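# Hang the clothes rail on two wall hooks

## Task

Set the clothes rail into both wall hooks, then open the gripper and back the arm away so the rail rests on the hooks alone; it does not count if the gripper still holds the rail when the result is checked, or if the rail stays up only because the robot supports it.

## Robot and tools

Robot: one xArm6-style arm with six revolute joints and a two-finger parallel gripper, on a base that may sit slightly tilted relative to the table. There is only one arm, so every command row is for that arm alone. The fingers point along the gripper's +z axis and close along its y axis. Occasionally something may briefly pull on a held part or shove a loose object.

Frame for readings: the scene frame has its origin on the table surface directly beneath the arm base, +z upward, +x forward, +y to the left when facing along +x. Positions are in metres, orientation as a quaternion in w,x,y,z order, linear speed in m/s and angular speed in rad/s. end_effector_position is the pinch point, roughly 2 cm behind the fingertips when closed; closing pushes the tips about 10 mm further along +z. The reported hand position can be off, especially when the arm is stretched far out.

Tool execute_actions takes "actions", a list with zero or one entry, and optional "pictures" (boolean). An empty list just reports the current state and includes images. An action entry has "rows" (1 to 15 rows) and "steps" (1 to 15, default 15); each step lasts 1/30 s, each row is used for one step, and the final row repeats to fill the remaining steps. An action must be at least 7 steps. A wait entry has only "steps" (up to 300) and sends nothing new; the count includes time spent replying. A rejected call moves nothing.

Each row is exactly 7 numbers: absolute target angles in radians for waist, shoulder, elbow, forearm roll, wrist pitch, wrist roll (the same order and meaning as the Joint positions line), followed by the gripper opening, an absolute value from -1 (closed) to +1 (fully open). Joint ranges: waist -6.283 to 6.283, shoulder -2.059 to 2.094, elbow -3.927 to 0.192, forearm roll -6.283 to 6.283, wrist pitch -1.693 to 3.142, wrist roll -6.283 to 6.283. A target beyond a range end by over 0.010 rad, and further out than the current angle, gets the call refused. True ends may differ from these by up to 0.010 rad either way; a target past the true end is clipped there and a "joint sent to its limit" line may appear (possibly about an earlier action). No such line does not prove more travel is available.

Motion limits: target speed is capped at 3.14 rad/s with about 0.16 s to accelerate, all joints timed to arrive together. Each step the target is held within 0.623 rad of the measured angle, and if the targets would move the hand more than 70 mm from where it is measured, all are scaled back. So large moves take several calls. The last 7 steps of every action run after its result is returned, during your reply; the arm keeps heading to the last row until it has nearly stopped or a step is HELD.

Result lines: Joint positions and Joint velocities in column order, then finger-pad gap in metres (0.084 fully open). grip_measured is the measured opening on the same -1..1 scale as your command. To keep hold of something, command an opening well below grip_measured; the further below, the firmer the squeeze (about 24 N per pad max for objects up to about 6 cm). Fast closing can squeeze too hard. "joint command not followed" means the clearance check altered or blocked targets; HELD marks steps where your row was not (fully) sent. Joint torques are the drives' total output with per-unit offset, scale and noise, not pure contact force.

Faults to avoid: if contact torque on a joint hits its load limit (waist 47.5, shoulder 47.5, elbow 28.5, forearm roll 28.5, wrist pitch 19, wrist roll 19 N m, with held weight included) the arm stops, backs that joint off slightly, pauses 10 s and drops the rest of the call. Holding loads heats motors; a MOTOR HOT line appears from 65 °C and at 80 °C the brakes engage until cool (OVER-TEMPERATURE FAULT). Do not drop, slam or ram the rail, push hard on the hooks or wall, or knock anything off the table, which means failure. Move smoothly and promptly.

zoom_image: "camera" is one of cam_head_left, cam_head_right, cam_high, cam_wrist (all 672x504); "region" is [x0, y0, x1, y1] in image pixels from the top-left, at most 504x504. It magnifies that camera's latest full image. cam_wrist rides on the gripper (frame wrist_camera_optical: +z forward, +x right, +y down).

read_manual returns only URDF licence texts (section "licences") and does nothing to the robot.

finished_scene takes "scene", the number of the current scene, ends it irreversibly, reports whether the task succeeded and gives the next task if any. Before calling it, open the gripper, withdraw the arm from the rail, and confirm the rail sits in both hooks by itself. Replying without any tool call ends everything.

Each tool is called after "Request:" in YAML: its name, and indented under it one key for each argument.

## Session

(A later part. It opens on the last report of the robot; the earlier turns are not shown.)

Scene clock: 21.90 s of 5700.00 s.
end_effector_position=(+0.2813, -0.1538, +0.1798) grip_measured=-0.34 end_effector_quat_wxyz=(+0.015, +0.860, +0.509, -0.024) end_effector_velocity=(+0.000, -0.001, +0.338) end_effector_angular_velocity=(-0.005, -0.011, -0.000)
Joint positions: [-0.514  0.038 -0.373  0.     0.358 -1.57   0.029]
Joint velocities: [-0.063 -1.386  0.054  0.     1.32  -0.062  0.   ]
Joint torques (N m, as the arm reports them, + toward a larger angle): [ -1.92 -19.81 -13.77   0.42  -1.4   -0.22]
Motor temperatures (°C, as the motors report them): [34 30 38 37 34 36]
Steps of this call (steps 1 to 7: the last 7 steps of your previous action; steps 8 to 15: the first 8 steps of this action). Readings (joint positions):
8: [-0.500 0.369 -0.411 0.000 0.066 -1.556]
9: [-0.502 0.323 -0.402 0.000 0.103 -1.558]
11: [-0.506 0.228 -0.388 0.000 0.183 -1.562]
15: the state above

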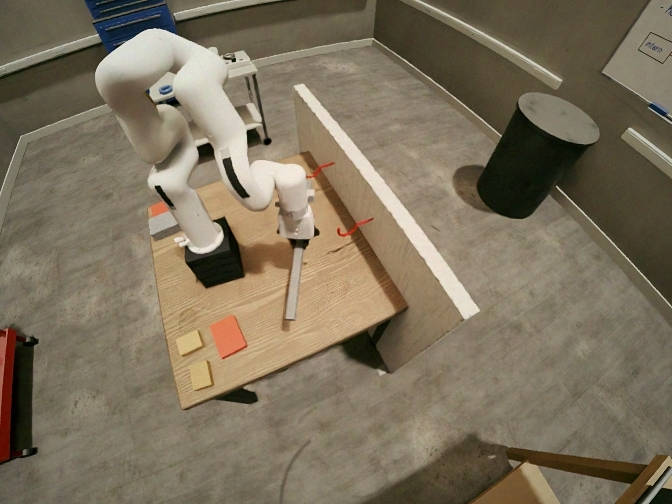

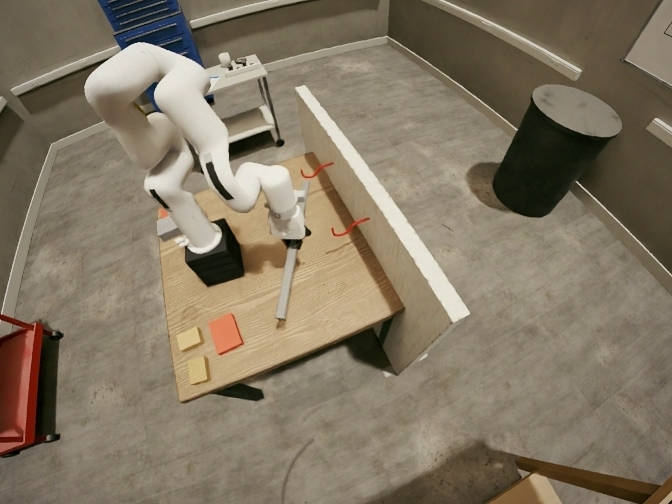

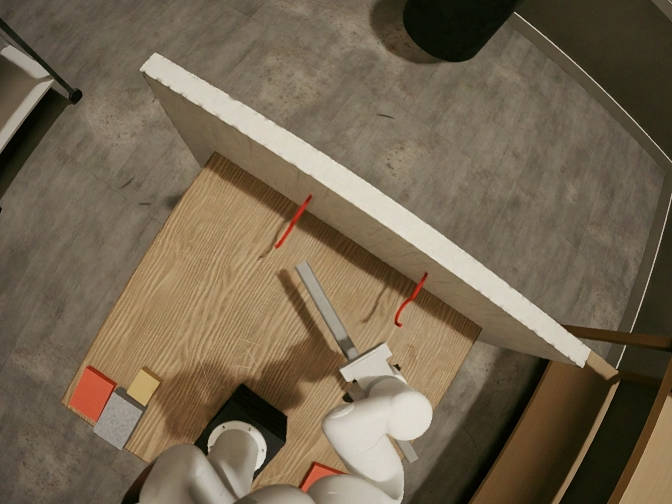

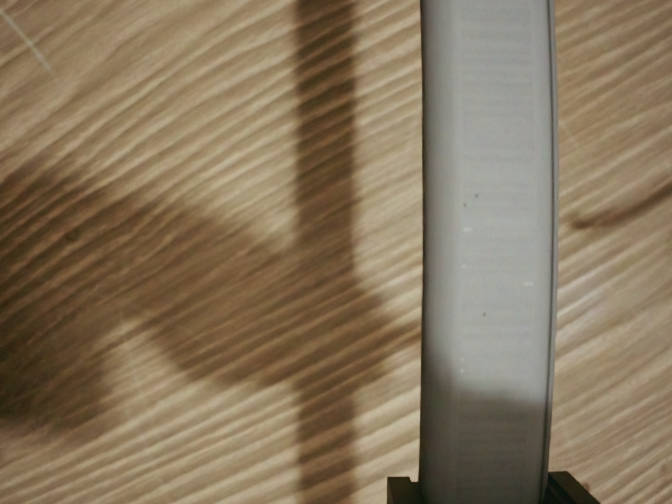

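Request:
execute_actions:
  actions:
    - {"rows": [[-0.5227,-0.2509,-0.3723,0,0.6465,-1.584,-1],[-0.5129,-0.2431,-0.3818,0,0.6476,-1.584,-1],[-0.4981,-0.2313,-0.396,0,0.6493,-1.585,-1],[-0.4785,-0.2157,-0.415,0,0.6514,-1.585,-1],[-0.454,-0.1961,-0.4386,0,0.6542,-1.586,-1],[-0.4245,-0.1727,-0.467,0,0.6574,-1.586,-1],[-0.3926,-0.1473,-0.4978,0,0.661,-1.587,-1],[-0.3582,-0.1199,-0.531,0,0.6648,-1.588,-1],[-0.3238,-0.0925,-0.5641,0,0.6686,-1.589,-1],[-0.2895,-0.0651,-0.5972,0,0.6724,-1.589,-1],[-0.2551,-0.0378,-0.6304,0,0.6762,-1.59,-1],[-0.2207,-0.0104,-0.6635,0,0.68,-1.591,-1],[-0.1864,0.017,-0.6967,0,0.6838,-1.592,-1],[-0.1544,0.0424,-0.7275,0,0.6873,-1.592,-1],[-0.125,0.0659,-0.7559,0,0.6906,-1.593,-1]], "steps": 15}

Request:
execute_actions:
  actions:
    - {"rows": [[-0.1004,0.0854,-0.7795,0,0.6933,-1.594,-1],[-0.0808,0.1011,-0.7985,0,0.6955,-1.594,-1],[-0.0636,0.1148,-0.8151,0,0.6974,-1.594,-1],[-0.0513,0.1245,-0.8269,0,0.6988,-1.595,-1],[-0.0425,0.1316,-0.8354,0,0.6997,-1.595,-1],[-0.0366,0.1363,-0.8411,0,0.7004,-1.595,-1]], "steps": 15}

Request:
execute_actions:
  actions:
    - {"steps": 15}
  pictures: true

Scene clock: 23.20 s of 5700.00 s.
end_effector_position=(+0.2947, -0.1408, +0.2533) grip_measured=-0.34 end_effector_quat_wxyz=(+0.015, +0.846, +0.533, -0.025) end_effector_velocity=(+0.228, +0.095, +0.025) end_effector_angular_velocity=(-0.014, -0.000, +0.575)
Joint positions: [-0.473 -0.211 -0.421  0.     0.652 -1.585  0.029]
Joint velocities: [ 0.562  0.449 -0.549 -0.     0.06  -0.011  0.   ]
Joint torques (N m, as the arm reports them, + toward a larger angle): [  0.75 -16.55 -20.91   0.33  -1.6   -0.34]
Motor temperatures (°C, as the motors report them): [34 30 38 37 34 36]
Steps of this call (steps 1 to 7: the last 7 steps of your previous action; steps 8 to 30: the robot went on to your last target; step 31: nothing new was sent; steps 32 to 39: the first 8 steps of this action). Readings (joint positions):
32: [-0.528 -0.255 -0.368 0.000 0.646 -1.584]
33: [-0.527 -0.254 -0.368 0.000 0.646 -1.584]
35: [-0.521 -0.249 -0.374 0.000 0.647 -1.584]
39: the state above

Scene clock: 23.70 s of 5700.00 s.
end_effector_position=(+0.4318, -0.0321, +0.2538) grip_measured=-0.34 end_effector_quat_wxyz=(+0.021, +0.729, +0.684, -0.023) end_effector_velocity=(+0.189, +0.253, -0.023) end_effector_angular_velocity=(+0.001, -0.000, +0.638)
Joint positions: [-0.099  0.086 -0.781 -0.     0.693 -1.594  0.029]
Joint velocities: [ 0.623  0.484 -0.586 -0.     0.062 -0.013  0.   ]
Joint torques (N m, as the arm reports them, + toward a larger angle): [ -4.87 -31.64 -16.3    0.26  -1.1   -0.32]
Motor temperatures (°C, as the motors report them): [34 30 38 37 34 36]
Steps of this call (steps 1 to 7: the last 7 steps of your previous action; steps 8 to 15: the first 8 steps of this action). Readings (joint positions):
8: [-0.270 -0.050 -0.616 -0.000 0.674 -1.590]
9: [-0.245 -0.030 -0.641 -0.000 0.677 -1.590]
11: [-0.195 0.010 -0.689 -0.000 0.683 -1.591]
15: the state above

Scene clock: 24.20 s of 5700.00 s.
end_effector_position=(+0.4499, -0.0061, +0.2510) grip_measured=-0.34 end_effector_quat_wxyz=(+0.021, +0.707, +0.707, -0.023) end_effector_velocity=(+0.002, +0.003, -0.000) end_effector_angular_velocity=(-0.000, -0.001, +0.008)
Joint positions: [-0.038  0.136 -0.84  -0.     0.7   -1.595  0.029]
Joint velocities: [ 0.007  0.005 -0.006 -0.    -0.    -0.001 -0.   ]
Joint torques (N m, as the arm reports them, + toward a larger angle): [ -2.04 -29.92 -19.06   0.3   -1.47  -0.37]
Motor temperatures (°C, as the motors report them): [34 30 38 37 34 36]
Kept back: nothing.
Steps of this call (steps 1 to 7: the last 7 steps of your previous action; steps 8 to 15: the robot went on to your last target). Readings (joint positions):
1: [-0.081 0.100 -0.798 0.000 0.695 -1.594]
2: [-0.067 0.111 -0.810 0.000 0.696 -1.594]
4: [-0.052 0.123 -0.825 0.000 0.698 -1.595]
8: [-0.042 0.133 -0.836 0.000 0.700 -1.595]
15: the state above

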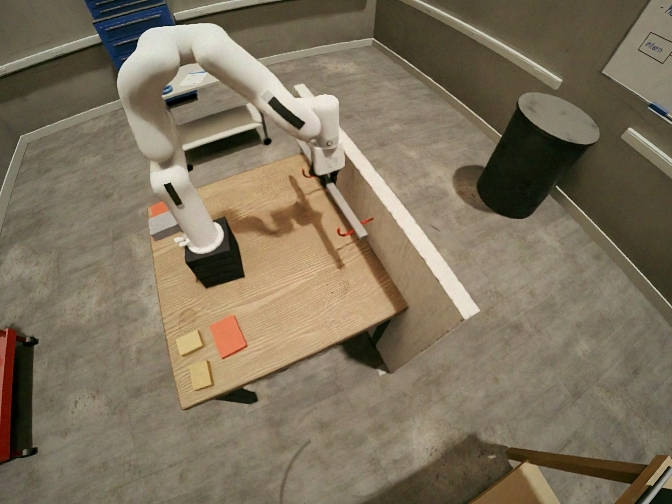

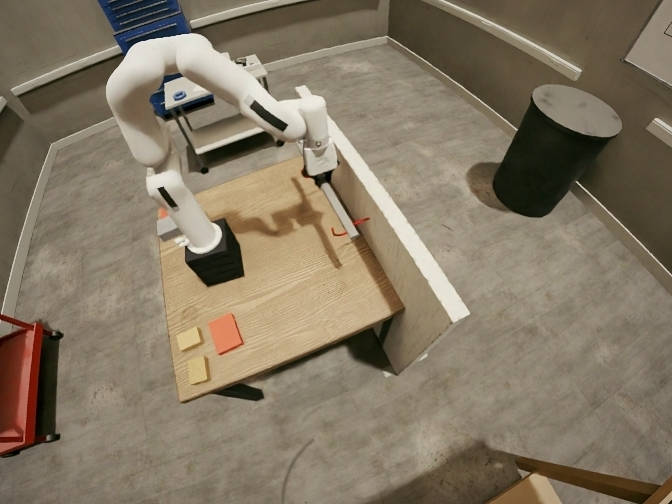

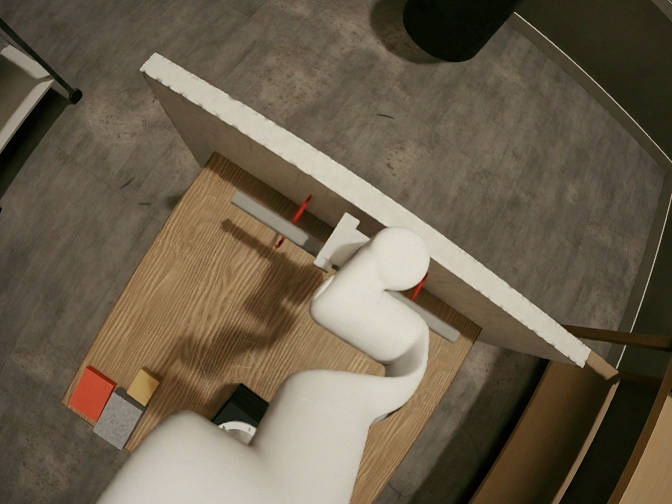

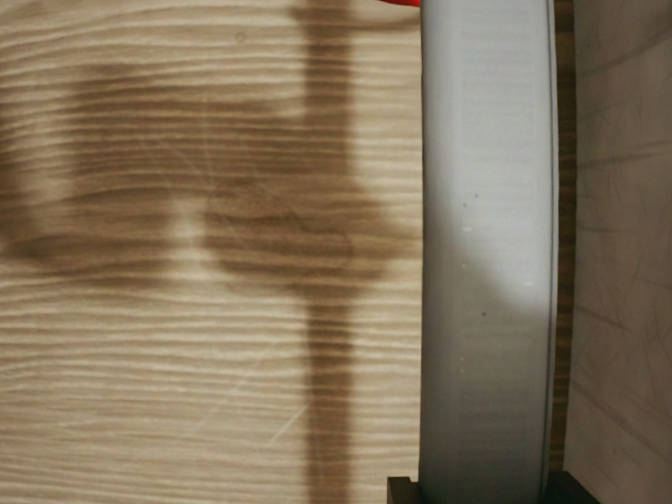

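Request:
execute_actions:
  actions:
    - {"rows": [[-0.0362,0.1423,-0.840,0,0.6932,-1.5946,-1],[-0.0356,0.154,-0.838,0,0.6795,-1.594,-1],[-0.0348,0.169,-0.836,0,0.6625,-1.593,-1],[-0.0338,0.186,-0.833,0,0.6425,-1.592,-1],[-0.0328,0.204,-0.830,0,0.6215,-1.591,-1],[-0.0318,0.222,-0.8275,0,0.601,-1.59,-1],[-0.0308,0.239,-0.8255,0,0.582,-1.589,-1],[-0.03,0.254,-0.824,0,0.5655,-1.588,-1],[-0.0293,0.266,-0.823,0,0.5525,-1.5875,-1],[-0.0287,0.276,-0.822,0,0.5415,-1.587,-1],[-0.0284,0.282,-0.8215,0,0.535,-1.5867,-1],[-0.0282,0.2855,-0.8211,0,0.5311,-1.5865,-1]], "steps": 15}

Request:
execute_actions:
  actions:
    - {"steps": 18}
  pictures: true

Request:
zoom_image:
  camera: "cam_head_left"
  region: [290, 150, 390, 250]

Request:
zoom_image:
  camera: "cam_high"
  region: [210, 150, 490, 370]

Scene clock: 25.33 s of 5700.00 s.
end_effector_position=(+0.4515, -0.0057, +0.2304) grip_measured=-0.34 end_effector_quat_wxyz=(+0.022, +0.706, +0.707, -0.022) end_effector_velocity=(-0.009, -0.001, -0.184) end_effector_angular_velocity=(+0.001, +0.037, -0.003)
Joint positions: [-0.034  0.186 -0.834  0.     0.642 -1.592  0.029]
Joint velocities: [ 0.023  0.429  0.077  0.    -0.469  0.024 -0.   ]
Joint torques (N m, as the arm reports them, + toward a larger angle): [ -2.01 -28.3  -17.53   0.37  -1.52  -0.3 ]
Motor temperatures (°C, as the motors report them): [34 30 38 37 34 36]
Steps of this call (steps 1 to 15: the robot went on to your last target; steps 16 to 26: nothing new was sent; steps 27 to 34: the first 8 steps of this action). Readings (joint positions):
27: [-0.037 0.136 -0.841 -0.000 0.700 -1.595]
28: [-0.037 0.137 -0.841 -0.000 0.699 -1.595]
30: [-0.036 0.144 -0.841 -0.000 0.690 -1.594]
34: the state above

Scene clock: 25.93 s of 5700.00 s.
end_effector_position=(+0.4503, -0.0056, +0.1903) grip_measured=-0.34 end_effector_quat_wxyz=(+0.021, +0.706, +0.707, -0.023) end_effector_velocity=(-0.001, +0.000, -0.003) end_effector_angular_velocity=(+0.000, +0.003, +0.001)
Joint positions: [-0.028  0.285 -0.821 -0.     0.532 -1.587  0.029]
Joint velocities: [ 0.001  0.005  0.002  0.    -0.005  0.    -0.   ]
Joint torques (N m, as the arm reports them, + toward a larger angle): [ -2.01 -31.72 -16.92   0.37  -1.45  -0.39]
Motor temperatures (°C, as the motors report them): [34 30 38 37 34 36]
Kept back: nothing.
Steps of this call (steps 1 to 7: the last 7 steps of your previous action; steps 8 to 18: the robot went on to your last target). Readings (joint positions):
1: [-0.033 0.201 -0.831 0.000 0.626 -1.591]
2: [-0.032 0.216 -0.829 -0.000 0.609 -1.590]
4: [-0.031 0.244 -0.825 0.000 0.579 -1.589]
8: [-0.029 0.275 -0.821 -0.000 0.545 -1.587]
18: the state above

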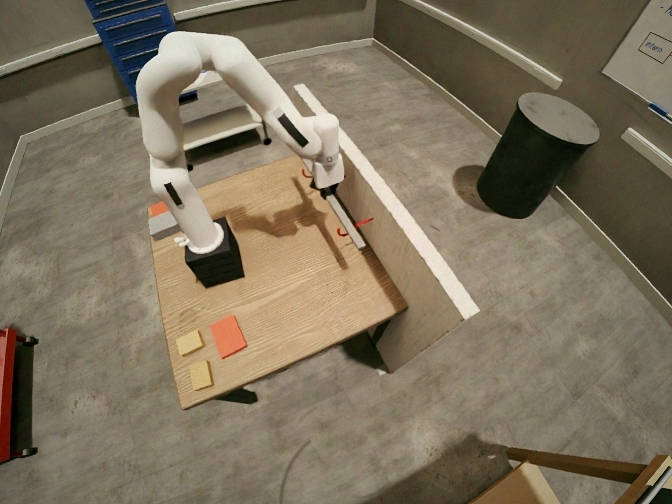

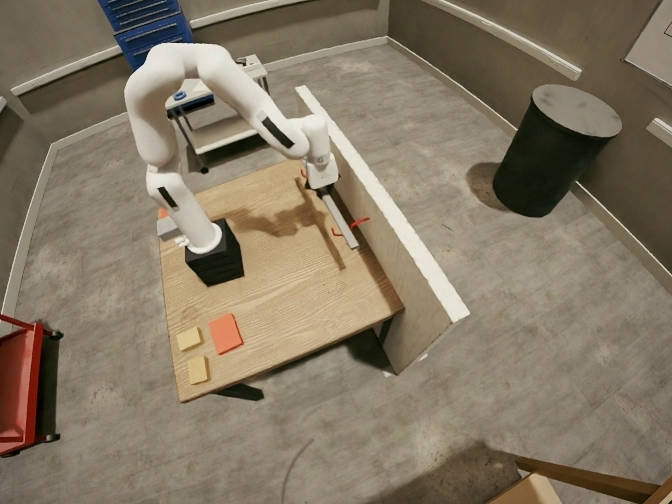

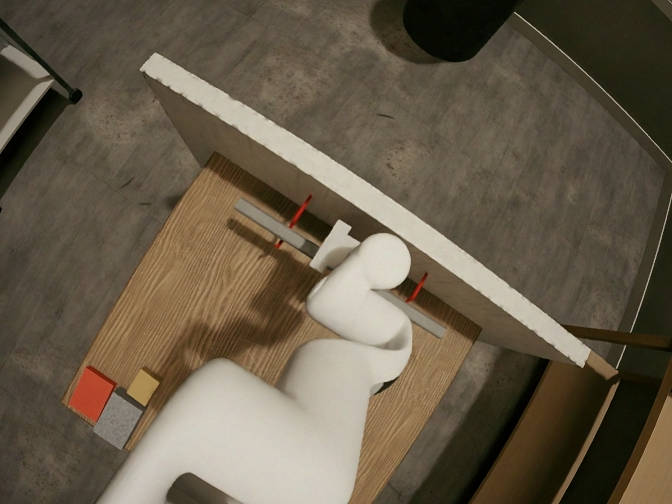

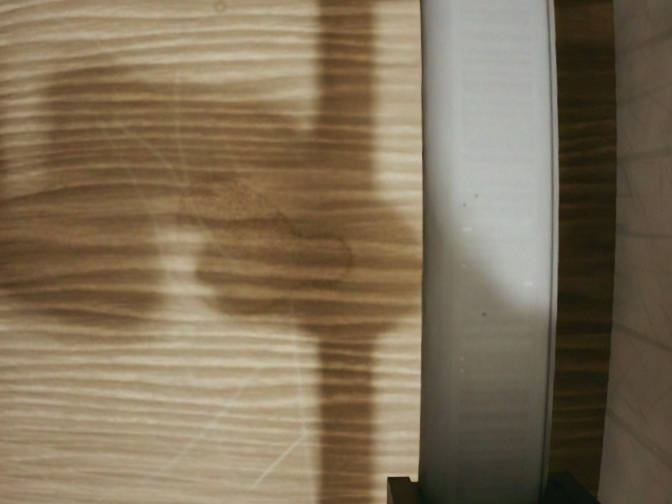

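Region (290, 150, 390, 250) of cam_head_left's 672x504 image, scaled by 5.040, with more detail than that image has.

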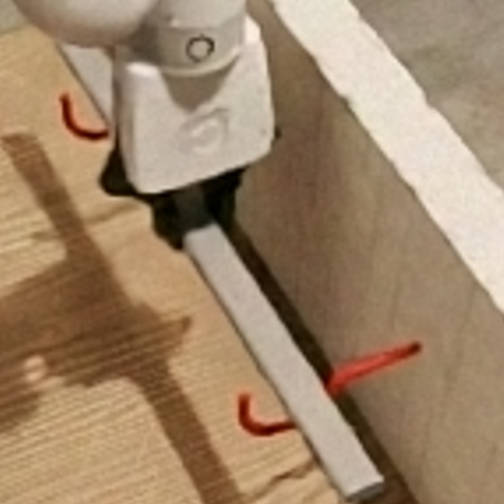

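Region (210, 150, 490, 370) of cam_high's 672x504 image, scaled by 1.800, with more detail than that image has; it fills the top 396 rows of this view, and the rest is white.

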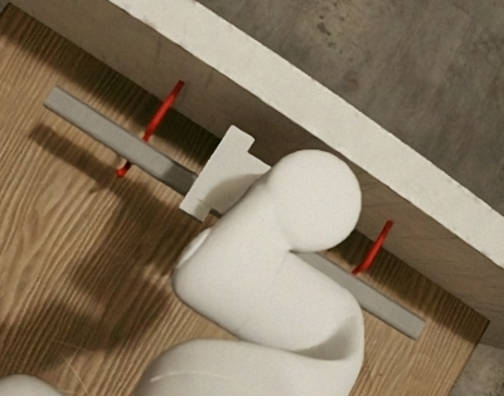

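Request:
execute_actions:
  actions:
    - {"rows": [[-0.0279,0.291,-0.8212,0,0.5257,-1.5862,-1],[-0.0275,0.299,-0.8214,0,0.5179,-1.5858,-1],[-0.027,0.309,-0.8218,0,0.5083,-1.5853,-1],[-0.0265,0.320,-0.8223,0,0.4978,-1.5848,-1],[-0.026,0.331,-0.8229,0,0.4874,-1.5842,-1],[-0.0254,0.341,-0.8235,0,0.478,-1.5837,-1],[-0.025,0.350,-0.824,0,0.4695,-1.5832,-1],[-0.0246,0.357,-0.8245,0,0.463,-1.5829,-1],[-0.0243,0.363,-0.8249,0,0.4574,-1.5826,-1],[-0.024,0.3685,-0.8253,0,0.4523,-1.5823,-1]], "steps": 15}

Request:
execute_actions:
  actions:
    - {"steps": 15}
  pictures: true

Request:
zoom_image:
  camera: "cam_head_left"
  region: [290, 160, 390, 260]

Scene clock: 26.73 s of 5700.00 s.
end_effector_position=(+0.4504, -0.0057, +0.1772) grip_measured=-0.34 end_effector_quat_wxyz=(+0.021, +0.706, +0.707, -0.023) end_effector_velocity=(-0.009, -0.001, -0.101) end_effector_angular_velocity=(+0.000, +0.027, -0.004)
Joint positions: [-0.026  0.32  -0.823 -0.     0.497 -1.585  0.029]
Joint velocities: [ 0.011  0.265 -0.002 -0.    -0.236  0.014 -0.   ]
Joint torques (N m, as the arm reports them, + toward a larger angle): [ -2.07 -32.01 -16.25   0.25  -1.46  -0.36]
Motor temperatures (°C, as the motors report them): [34 30 38 37 34 36]
Steps of this call (steps 1 to 15: the robot went on to your last target; step 16: nothing new was sent; steps 17 to 24: the first 8 steps of this action). Readings (joint positions):
17: [-0.028 0.286 -0.821 0.000 0.531 -1.586]
18: [-0.028 0.286 -0.821 0.000 0.530 -1.586]
20: [-0.028 0.292 -0.822 -0.000 0.524 -1.586]
24: the state above

Scene clock: 27.23 s of 5700.00 s.
end_effector_position=(+0.4502, -0.0056, +0.1602) grip_measured=-0.34 end_effector_quat_wxyz=(+0.021, +0.706, +0.707, -0.023) end_effector_velocity=(-0.002, -0.001, -0.003) end_effector_angular_velocity=(-0.000, +0.004, -0.001)
Joint positions: [-0.024  0.368 -0.825  0.     0.453 -1.582  0.029]
Joint velocities: [-0.001  0.007  0.001 -0.    -0.004 -0.    -0.   ]
Joint torques (N m, as the arm reports them, + toward a larger angle): [ -2.12 -32.58 -15.79   0.4   -1.51  -0.35]
Motor temperatures (°C, as the motors report them): [34 30 38 37 34 36]
Kept back: nothing.
Steps of this call (steps 1 to 7: the last 7 steps of your previous action; steps 8 to 15: the robot went on to your last target). Readings (joint positions):
1: [-0.026 0.329 -0.823 -0.000 0.489 -1.584]
2: [-0.026 0.338 -0.823 -0.000 0.482 -1.584]
4: [-0.025 0.352 -0.823 0.000 0.469 -1.583]
8: [-0.024 0.364 -0.825 0.000 0.457 -1.583]
15: the state above

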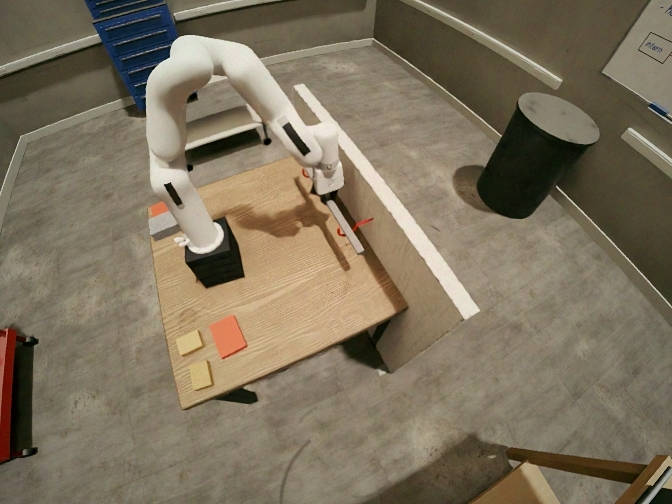

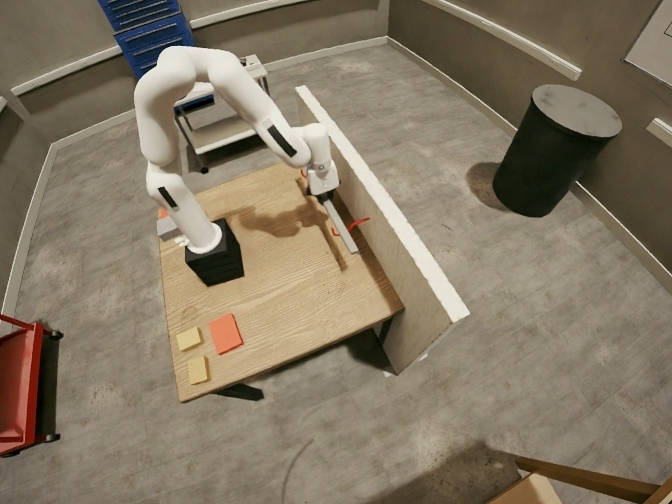

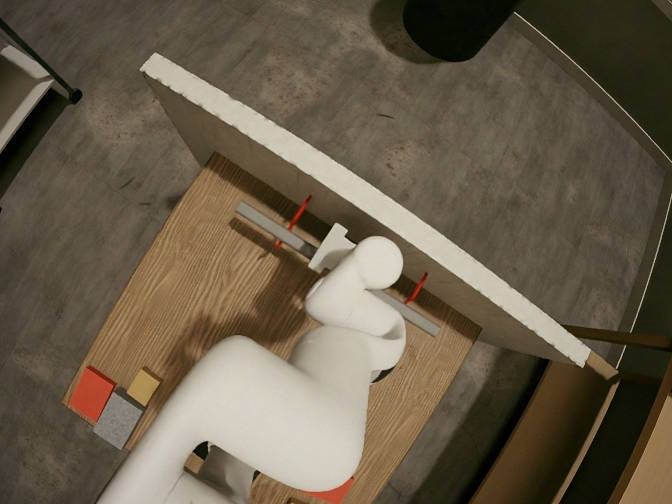

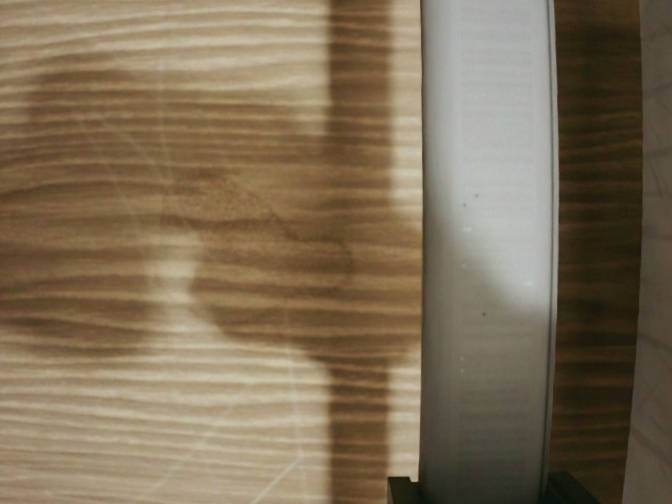

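Region (290, 160, 390, 260) of cam_head_left's 672x504 image, scaled by 5.040, with more detail than that image has.

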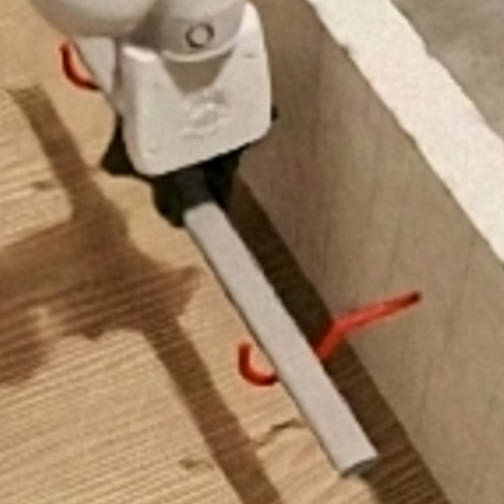

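Request:
execute_actions:
  actions:
    - {"rows": [[-0.0238,0.3725,-0.8257,0,0.4487,-1.582,-1],[-0.0236,0.3765,-0.8261,0,0.4451,-1.5819,-1],[-0.0234,0.380,-0.8265,0,0.442,-1.5817,-1],[-0.0233,0.3825,-0.8268,0,0.4398,-1.5816,-1]], "steps": 15}

Request:
execute_actions:
  actions:
    - {"steps": 7}

Scene clock: 27.80 s of 5700.00 s.
end_effector_position=(+0.4497, -0.0056, +0.1557) grip_measured=-0.34 end_effector_quat_wxyz=(+0.021, +0.706, +0.707, -0.023) end_effector_velocity=(-0.002, +0.001, -0.012) end_effector_angular_velocity=(+0.000, +0.005, +0.001)
Joint positions: [-0.023  0.38  -0.826 -0.     0.443 -1.582  0.029]
Joint velocities: [ 0.004  0.032 -0.     0.    -0.026  0.003  0.   ]
Joint torques (N m, as the arm reports them, + toward a larger angle): [ -1.9  -33.66 -16.04   0.38  -1.38  -0.32]
Motor temperatures (°C, as the motors report them): [34 30 38 37 34 36]
Steps of this call (steps 1 to 9: the robot went on to your last target; steps 10 to 17: the first 8 steps of this action). Readings (joint positions):
10: [-0.024 0.368 -0.825 0.000 0.452 -1.582]
11: [-0.024 0.369 -0.825 -0.000 0.452 -1.582]
13: [-0.024 0.372 -0.826 0.000 0.449 -1.582]
17: the state above

Scene clock: 28.03 s of 5700.00 s.
end_effector_position=(+0.4501, -0.0056, +0.1551) grip_measured=-0.34 end_effector_quat_wxyz=(+0.021, +0.706, +0.707, -0.023) end_effector_velocity=(-0.000, -0.001, -0.001) end_effector_angular_velocity=(+0.000, +0.001, -0.001)
Joint positions: [-0.023  0.382 -0.827  0.     0.44  -1.582  0.029]
Joint velocities: [-0.001  0.003 -0.     0.    -0.002 -0.     0.   ]
Joint torques (N m, as the arm reports them, + toward a larger angle): [ -2.   -32.5  -15.58   0.31  -1.42  -0.36]
Motor temperatures (°C, as the motors report them): [34 30 38 37 34 36]
Kept back: nothing.
Steps of this call (steps 1 to 7: the last 7 steps of your previous action). Readings (joint positions):
1: [-0.023 0.381 -0.826 -0.000 0.442 -1.582]
2: [-0.023 0.381 -0.826 0.000 0.441 -1.582]
4: [-0.023 0.382 -0.827 -0.000 0.441 -1.582]
7: the state above

Request:
execute_actions:
  actions:
    - {"rows": [[-0.0231,0.386,-0.8272,0,0.4367,-1.5814,-1],[-0.023,0.389,-0.8276,0,0.4341,-1.5813,-1],[-0.0229,0.392,-0.828,0,0.4315,-1.5812,-1],[-0.0228,0.3937,-0.8282,0,0.430,-1.5811,-1]], "steps": 10}

Request:
execute_actions:
  actions:
    - {"steps": 12}

Scene clock: 28.30 s of 5700.00 s.
end_effector_position=(+0.4502, -0.0056, +0.1545) grip_measured=-0.34 end_effector_quat_wxyz=(+0.021, +0.706, +0.707, -0.023) end_effector_velocity=(+0.002, +0.000, -0.013) end_effector_angular_velocity=(-0.000, -0.005, +0.003)
Joint positions: [-0.023  0.384 -0.827 -0.     0.438 -1.582  0.029]
Joint velocities: [ 0.002  0.04  -0.008 -0.    -0.038 -0.    -0.   ]
Joint torques (N m, as the arm reports them, + toward a larger angle): [ -2.1  -31.79 -15.24   0.3   -1.4   -0.33]
Motor temperatures (°C, as the motors report them): [34 30 38 37 34 36]
Steps of this call (steps 1 to 5: the robot went on to your last target; steps 6 to 8: the first 3 steps of this action). Readings (joint positions):
6: [-0.023 0.382 -0.827 0.000 0.440 -1.582]
7: [-0.023 0.383 -0.827 -0.000 0.439 -1.582]
8: the state above

Scene clock: 28.70 s of 5700.00 s.
end_effector_position=(+0.4501, -0.0056, +0.1512) grip_measured=-0.34 end_effector_quat_wxyz=(+0.021, +0.706, +0.707, -0.023) end_effector_velocity=(-0.000, -0.000, -0.001) end_effector_angular_velocity=(+0.000, +0.001, -0.000)
Joint positions: [-0.023  0.393 -0.828  0.     0.43  -1.581  0.029]
Joint velocities: [-0.     0.003 -0.     0.    -0.001 -0.     0.   ]
Joint torques (N m, as the arm reports them, + toward a larger angle): [ -2.02 -32.35 -15.26   0.39  -1.36  -0.37]
Motor temperatures (°C, as the motors report them): [34 30 38 37 34 36]
Kept back: nothing.
Steps of this call (steps 1 to 7: the last 7 steps of your previous action; steps 8 to 12: the robot went on to your last target). Readings (joint positions):
1: [-0.023 0.386 -0.827 0.000 0.437 -1.581]
2: [-0.023 0.387 -0.828 0.000 0.435 -1.581]
4: [-0.023 0.391 -0.828 -0.000 0.433 -1.581]
8: [-0.023 0.393 -0.828 0.000 0.431 -1.581]
12: the state above

Request:
execute_actions:
  actions:
    - {"rows": [[-0.0226,0.397,-0.8287,0,0.4272,-1.5809,-1],[-0.0225,0.400,-0.8291,0,0.4246,-1.5808,-1],[-0.0224,0.403,-0.8295,0,0.422,-1.5807,-1],[-0.0223,0.405,-0.8298,0,0.4203,-1.5806,-1]], "steps": 10}

Request:
execute_actions:
  actions:
    - {"steps": 12}
  pictures: true

Request:
zoom_image:
  camera: "cam_head_left"
  region: [320, 200, 380, 260]

Scene clock: 29.10 s of 5700.00 s.
end_effector_position=(+0.4502, -0.0056, +0.1506) grip_measured=-0.34 end_effector_quat_wxyz=(+0.021, +0.706, +0.707, -0.023) end_effector_velocity=(+0.002, +0.001, -0.012) end_effector_angular_velocity=(-0.000, -0.005, +0.002)
Joint positions: [-0.023  0.395 -0.829 -0.     0.429 -1.581  0.029]
Joint velocities: [ 0.003  0.038 -0.008 -0.    -0.035  0.002 -0.   ]
Joint torques (N m, as the arm reports them, + toward a larger angle): [ -1.97 -31.18 -14.87   0.42  -1.44  -0.35]
Motor temperatures (°C, as the motors report them): [34 30 38 37 34 36]
Steps of this call (steps 1 to 9: the robot went on to your last target; steps 10 to 12: the first 3 steps of this action). Readings (joint positions):
10: [-0.023 0.394 -0.828 0.000 0.430 -1.581]
11: [-0.023 0.394 -0.828 0.000 0.429 -1.581]
12: the state above

Scene clock: 29.50 s of 5700.00 s.
end_effector_position=(+0.4510, -0.0057, +0.1483) grip_measured=-0.34 end_effector_quat_wxyz=(+0.022, +0.706, +0.707, -0.022) end_effector_velocity=(-0.001, +0.000, -0.002) end_effector_angular_velocity=(-0.000, +0.002, +0.003)
Joint positions: [-0.022  0.403 -0.831 -0.     0.421 -1.581  0.029]
Joint velocities: [ 0.001  0.003  0.001 -0.    -0.003 -0.001  0.   ]
Joint torques (N m, as the arm reports them, + toward a larger angle): [ -1.55 -23.55 -12.2    0.25  -1.48  -0.53]
Motor temperatures (°C, as the motors report them): [34 30 38 37 34 36]
Kept back: nothing.
Steps of this call (steps 1 to 7: the last 7 steps of your previous action; steps 8 to 12: the robot went on to your last target). Readings (joint positions):
1: [-0.023 0.397 -0.829 0.000 0.427 -1.581]
2: [-0.023 0.398 -0.829 0.000 0.426 -1.581]
4: [-0.023 0.401 -0.830 0.000 0.423 -1.581]
8: [-0.022 0.402 -0.831 0.000 0.421 -1.580]
12: the state above

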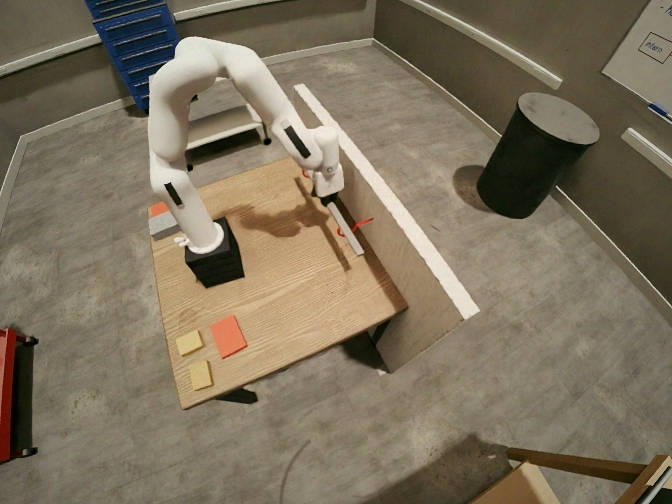

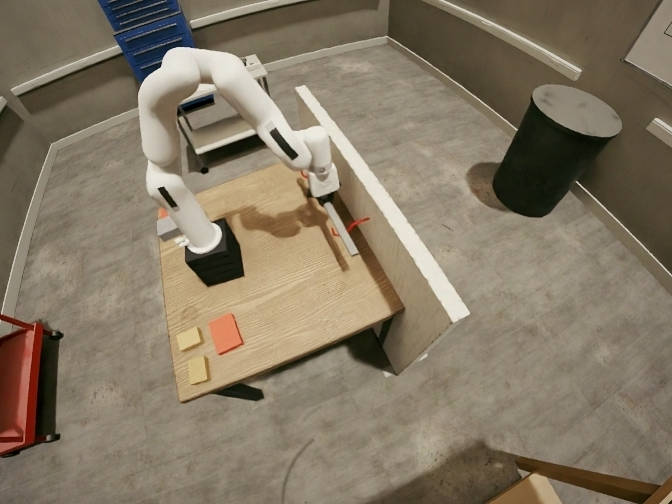

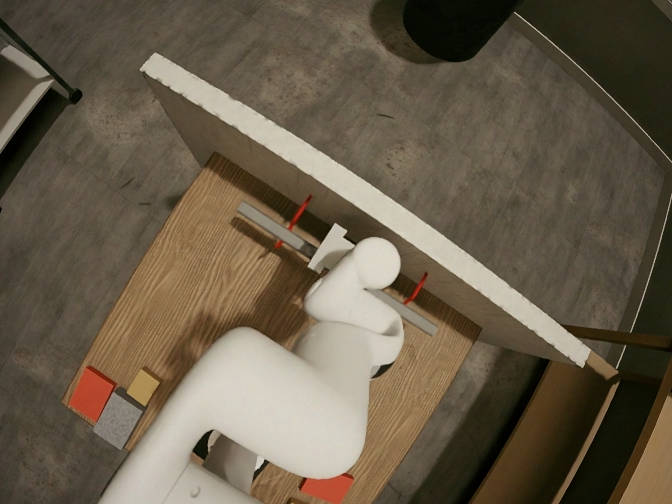

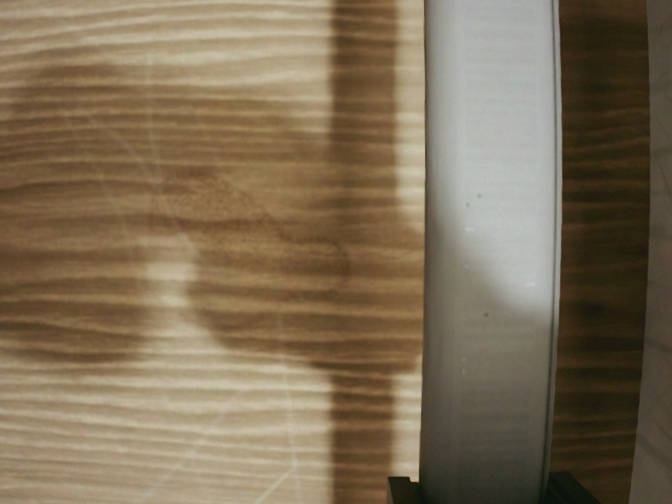

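Region (320, 200, 380, 260) of cam_head_left's 672x504 image, scaled by 8.400, with more detail than that image has.

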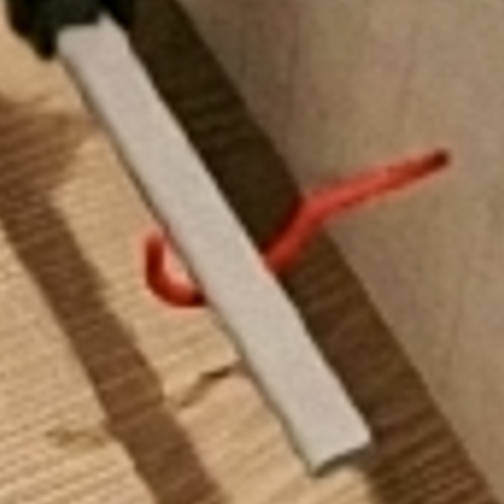

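Contact made. Ease off slightly and release.

Request:
execute_actions:
  actions:
    - {"rows": [[-0.0224,0.402,-0.8294,0,0.4229,-1.5807,-1],[-0.0225,0.400,-0.8291,0,0.4246,-1.5808,-0.8],[-0.0225,0.400,-0.8291,0,0.4246,-1.5808,-0.6],[-0.0225,0.400,-0.8291,0,0.4246,-1.5808,-0.45],[-0.0225,0.400,-0.8291,0,0.4246,-1.5808,-0.38],[-0.0225,0.400,-0.8291,0,0.4246,-1.5808,-0.33],[-0.0225,0.400,-0.8291,0,0.4246,-1.5808,-0.28],[-0.0225,0.400,-0.8291,0,0.4246,-1.5808,-0.22],[-0.0225,0.400,-0.8291,0,0.4246,-1.5808,-0.15],[-0.0225,0.400,-0.8291,0,0.4246,-1.5808,-0.05],[-0.0225,0.400,-0.8291,0,0.4246,-1.5808,0.05],[-0.0225,0.400,-0.8291,0,0.4246,-1.5808,0.15],[-0.0225,0.400,-0.8291,0,0.4246,-1.5808,0.25]], "steps": 15}

Request:
execute_actions:
  actions:
    - {"rows": [[-0.0228,0.3937,-0.8282,0,0.430,-1.5811,0.25],[-0.0233,0.3825,-0.8268,0,0.4398,-1.5816,0.25],[-0.024,0.3685,-0.8253,0,0.4523,-1.5823,0.25],[-0.025,0.350,-0.824,0,0.4695,-1.5832,0.25],[-0.026,0.331,-0.8229,0,0.4874,-1.5842,0.25],[-0.027,0.309,-0.8218,0,0.5083,-1.5853,0.25],[-0.0282,0.2855,-0.8211,0,0.5311,-1.5865,0.25],[-0.03,0.254,-0.82,0,0.5615,-1.588,0.25],[-0.03,0.222,-0.815,0,0.589,-1.59,0.25],[-0.03,0.186,-0.81,0,0.62,-1.59,0.25],[-0.03,0.15,-0.80,0,0.646,-1.59,0.25],[-0.03,0.11,-0.79,0,0.676,-1.59,0.25],[-0.03,0.07,-0.78,0,0.706,-1.59,0.25],[-0.03,0.03,-0.77,0,0.736,-1.59,0.25],[-0.03,-0.01,-0.76,0,0.766,-1.59,0.25]], "steps": 15}

Request:
execute_actions:
  actions:
    - {"rows": [[-0.03,-0.05,-0.75,0,0.796,-1.59,0.25],[-0.03,-0.09,-0.74,0,0.826,-1.59,0.25],[-0.03,-0.13,-0.73,0,0.856,-1.59,0.25],[-0.03,-0.165,-0.72,0,0.881,-1.59,0.25],[-0.03,-0.195,-0.71,0,0.90,-1.59,0.25],[-0.03,-0.22,-0.705,0,0.92,-1.59,0.25],[-0.03,-0.24,-0.70,0,0.935,-1.59,0.25],[-0.03,-0.25,-0.70,0,0.945,-1.59,0.25]], "steps": 15}

Request:
execute_actions:
  actions:
    - {"steps": 15}
  pictures: true

Request:
zoom_image:
  camera: "cam_head_left"
  region: [280, 140, 400, 260]

Scene clock: 30.87 s of 5700.00 s.
end_effector_position=(+0.4496, -0.0056, +0.1479) grip_measured=-0.31 end_effector_quat_wxyz=(+0.021, +0.706, +0.707, -0.023) end_effector_velocity=(-0.026, +0.001, -0.011) end_effector_angular_velocity=(+0.001, +0.077, +0.001)
Joint positions: [-0.022  0.402 -0.829  0.     0.423 -1.581  0.03 ]
Joint velocities: [ 0.003  0.001  0.023 -0.     0.052 -0.003  0.056]
Joint torques (N m, as the arm reports them, + toward a larger angle): [ -1.56 -26.06  -8.43   0.34  -0.58  -0.37]
Motor temperatures (°C, as the motors report them): [34 30 38 37 34 36]
Steps of this call (steps 1 to 15: the robot went on to your last target; steps 16 to 33: nothing new was sent; steps 34 to 41: the first 8 steps of this action). Readings (joint positions):
34: [-0.022 0.405 -0.830 -0.000 0.420 -1.581]
35: [-0.022 0.404 -0.830 -0.000 0.420 -1.581]
37: [-0.022 0.403 -0.830 0.000 0.421 -1.581]
41: the state above

Scene clock: 31.37 s of 5700.00 s.
end_effector_position=(+0.4494, -0.0057, +0.1668) grip_measured=+0.24 end_effector_quat_wxyz=(+0.020, +0.706, +0.707, -0.024) end_effector_velocity=(+0.012, -0.001, +0.178) end_effector_angular_velocity=(-0.000, -0.024, -0.002)
Joint positions: [-0.025  0.348 -0.823  0.     0.473 -1.583  0.054]
Joint velocities: [-0.025 -0.483  0.019 -0.     0.441 -0.022  0.   ]
Joint torques (N m, as the arm reports them, + toward a larger angle): [ -2.05 -34.86 -16.03   0.29  -1.28  -0.5 ]
Motor temperatures (°C, as the motors report them): [34 30 38 37 34 36]
Steps of this call (steps 1 to 7: the last 7 steps of your previous action; steps 8 to 15: the first 8 steps of this action). Readings (joint positions):
8: [-0.022 0.402 -0.827 0.000 0.426 -1.581]
9: [-0.022 0.400 -0.827 0.000 0.427 -1.581]
11: [-0.023 0.393 -0.826 0.000 0.433 -1.581]
15: the state above

Scene clock: 31.87 s of 5700.00 s.
end_effector_position=(+0.4061, +0.0017, +0.3093) grip_measured=+0.24 end_effector_quat_wxyz=(+0.022, +0.706, +0.708, -0.022) end_effector_velocity=(-0.161, +0.018, +0.251) end_effector_angular_velocity=(-0.000, -0.013, +0.002)
Joint positions: [-0.03  -0.122 -0.731 -0.     0.847 -1.59   0.054]
Joint velocities: [-0.    -1.006  0.257 -0.     0.735 -0.002  0.   ]
Joint torques (N m, as the arm reports them, + toward a larger angle): [ -1.65 -17.73 -17.99   0.2   -1.25  -0.34]
Motor temperatures (°C, as the motors report them): [34 30 38 37 34 36]
Steps of this call (steps 1 to 7: the last 7 steps of your previous action; steps 8 to 15: the first 8 steps of this action). Readings (joint positions):
8: [-0.030 0.136 -0.795 -0.000 0.653 -1.589]
9: [-0.030 0.100 -0.786 -0.000 0.680 -1.589]
11: [-0.030 0.026 -0.769 -0.000 0.737 -1.590]
15: the state above

Scene clock: 32.37 s of 5700.00 s.
end_effector_position=(+0.3835, +0.0039, +0.3392) grip_measured=+0.24 end_effector_quat_wxyz=(+0.021, +0.706, +0.708, -0.023) end_effector_velocity=(-0.001, +0.001, +0.004) end_effector_angular_velocity=(-0.000, -0.004, +0.002)
Joint positions: [-0.03  -0.248 -0.7    0.     0.944 -1.59   0.054]
Joint velocities: [ 0.001 -0.013  0.001 -0.     0.008 -0.    -0.   ]
Joint torques (N m, as the arm reports them, + toward a larger angle): [ -1.66 -19.66 -19.83   0.25  -1.3   -0.33]
Motor temperatures (°C, as the motors report them): [34 30 38 37 34 36]
Kept back: nothing.
Steps of this call (steps 1 to 7: the last 7 steps of your previous action; steps 8 to 15: the robot went on to your last target). Readings (joint positions):
1: [-0.030 -0.154 -0.723 -0.000 0.870 -1.590]
2: [-0.030 -0.180 -0.717 -0.000 0.890 -1.590]
4: [-0.030 -0.215 -0.709 -0.000 0.916 -1.590]
8: [-0.030 -0.240 -0.701 0.000 0.938 -1.590]
15: the state above

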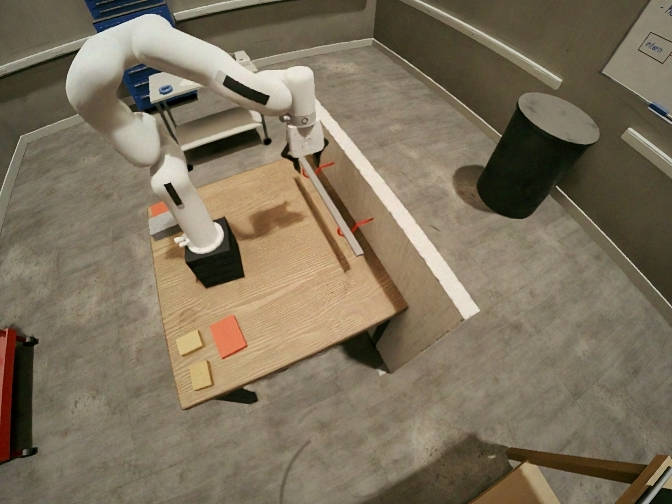

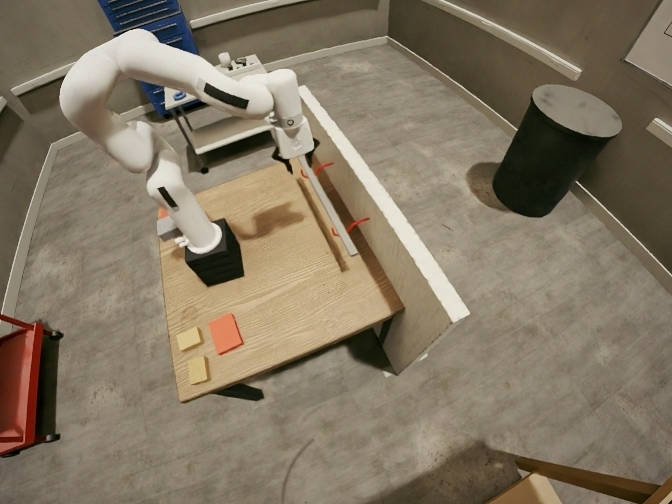

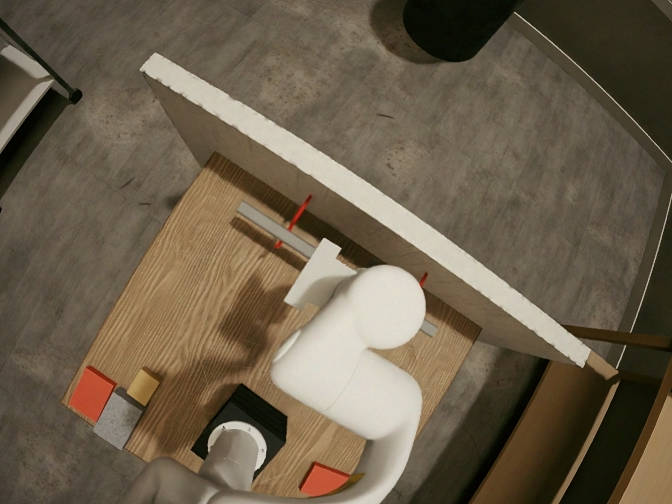

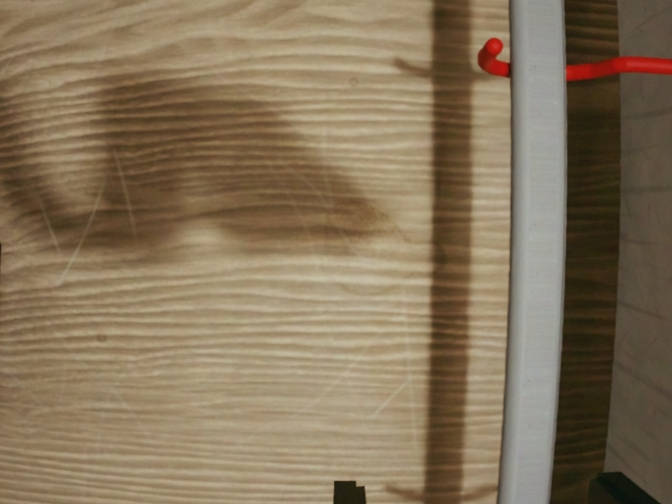

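Region (280, 140, 400, 260) of cam_head_left's 672x504 image, scaled by 4.200, with more detail than that image has.

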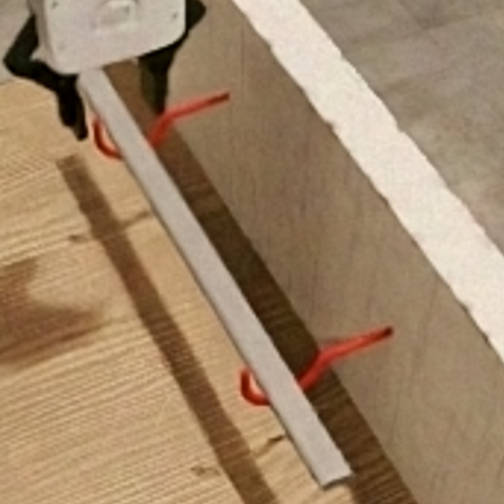

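The rail is resting in both hooks.

Request:
finished_scene:
  scene: 1

The scene is finished: the task was done.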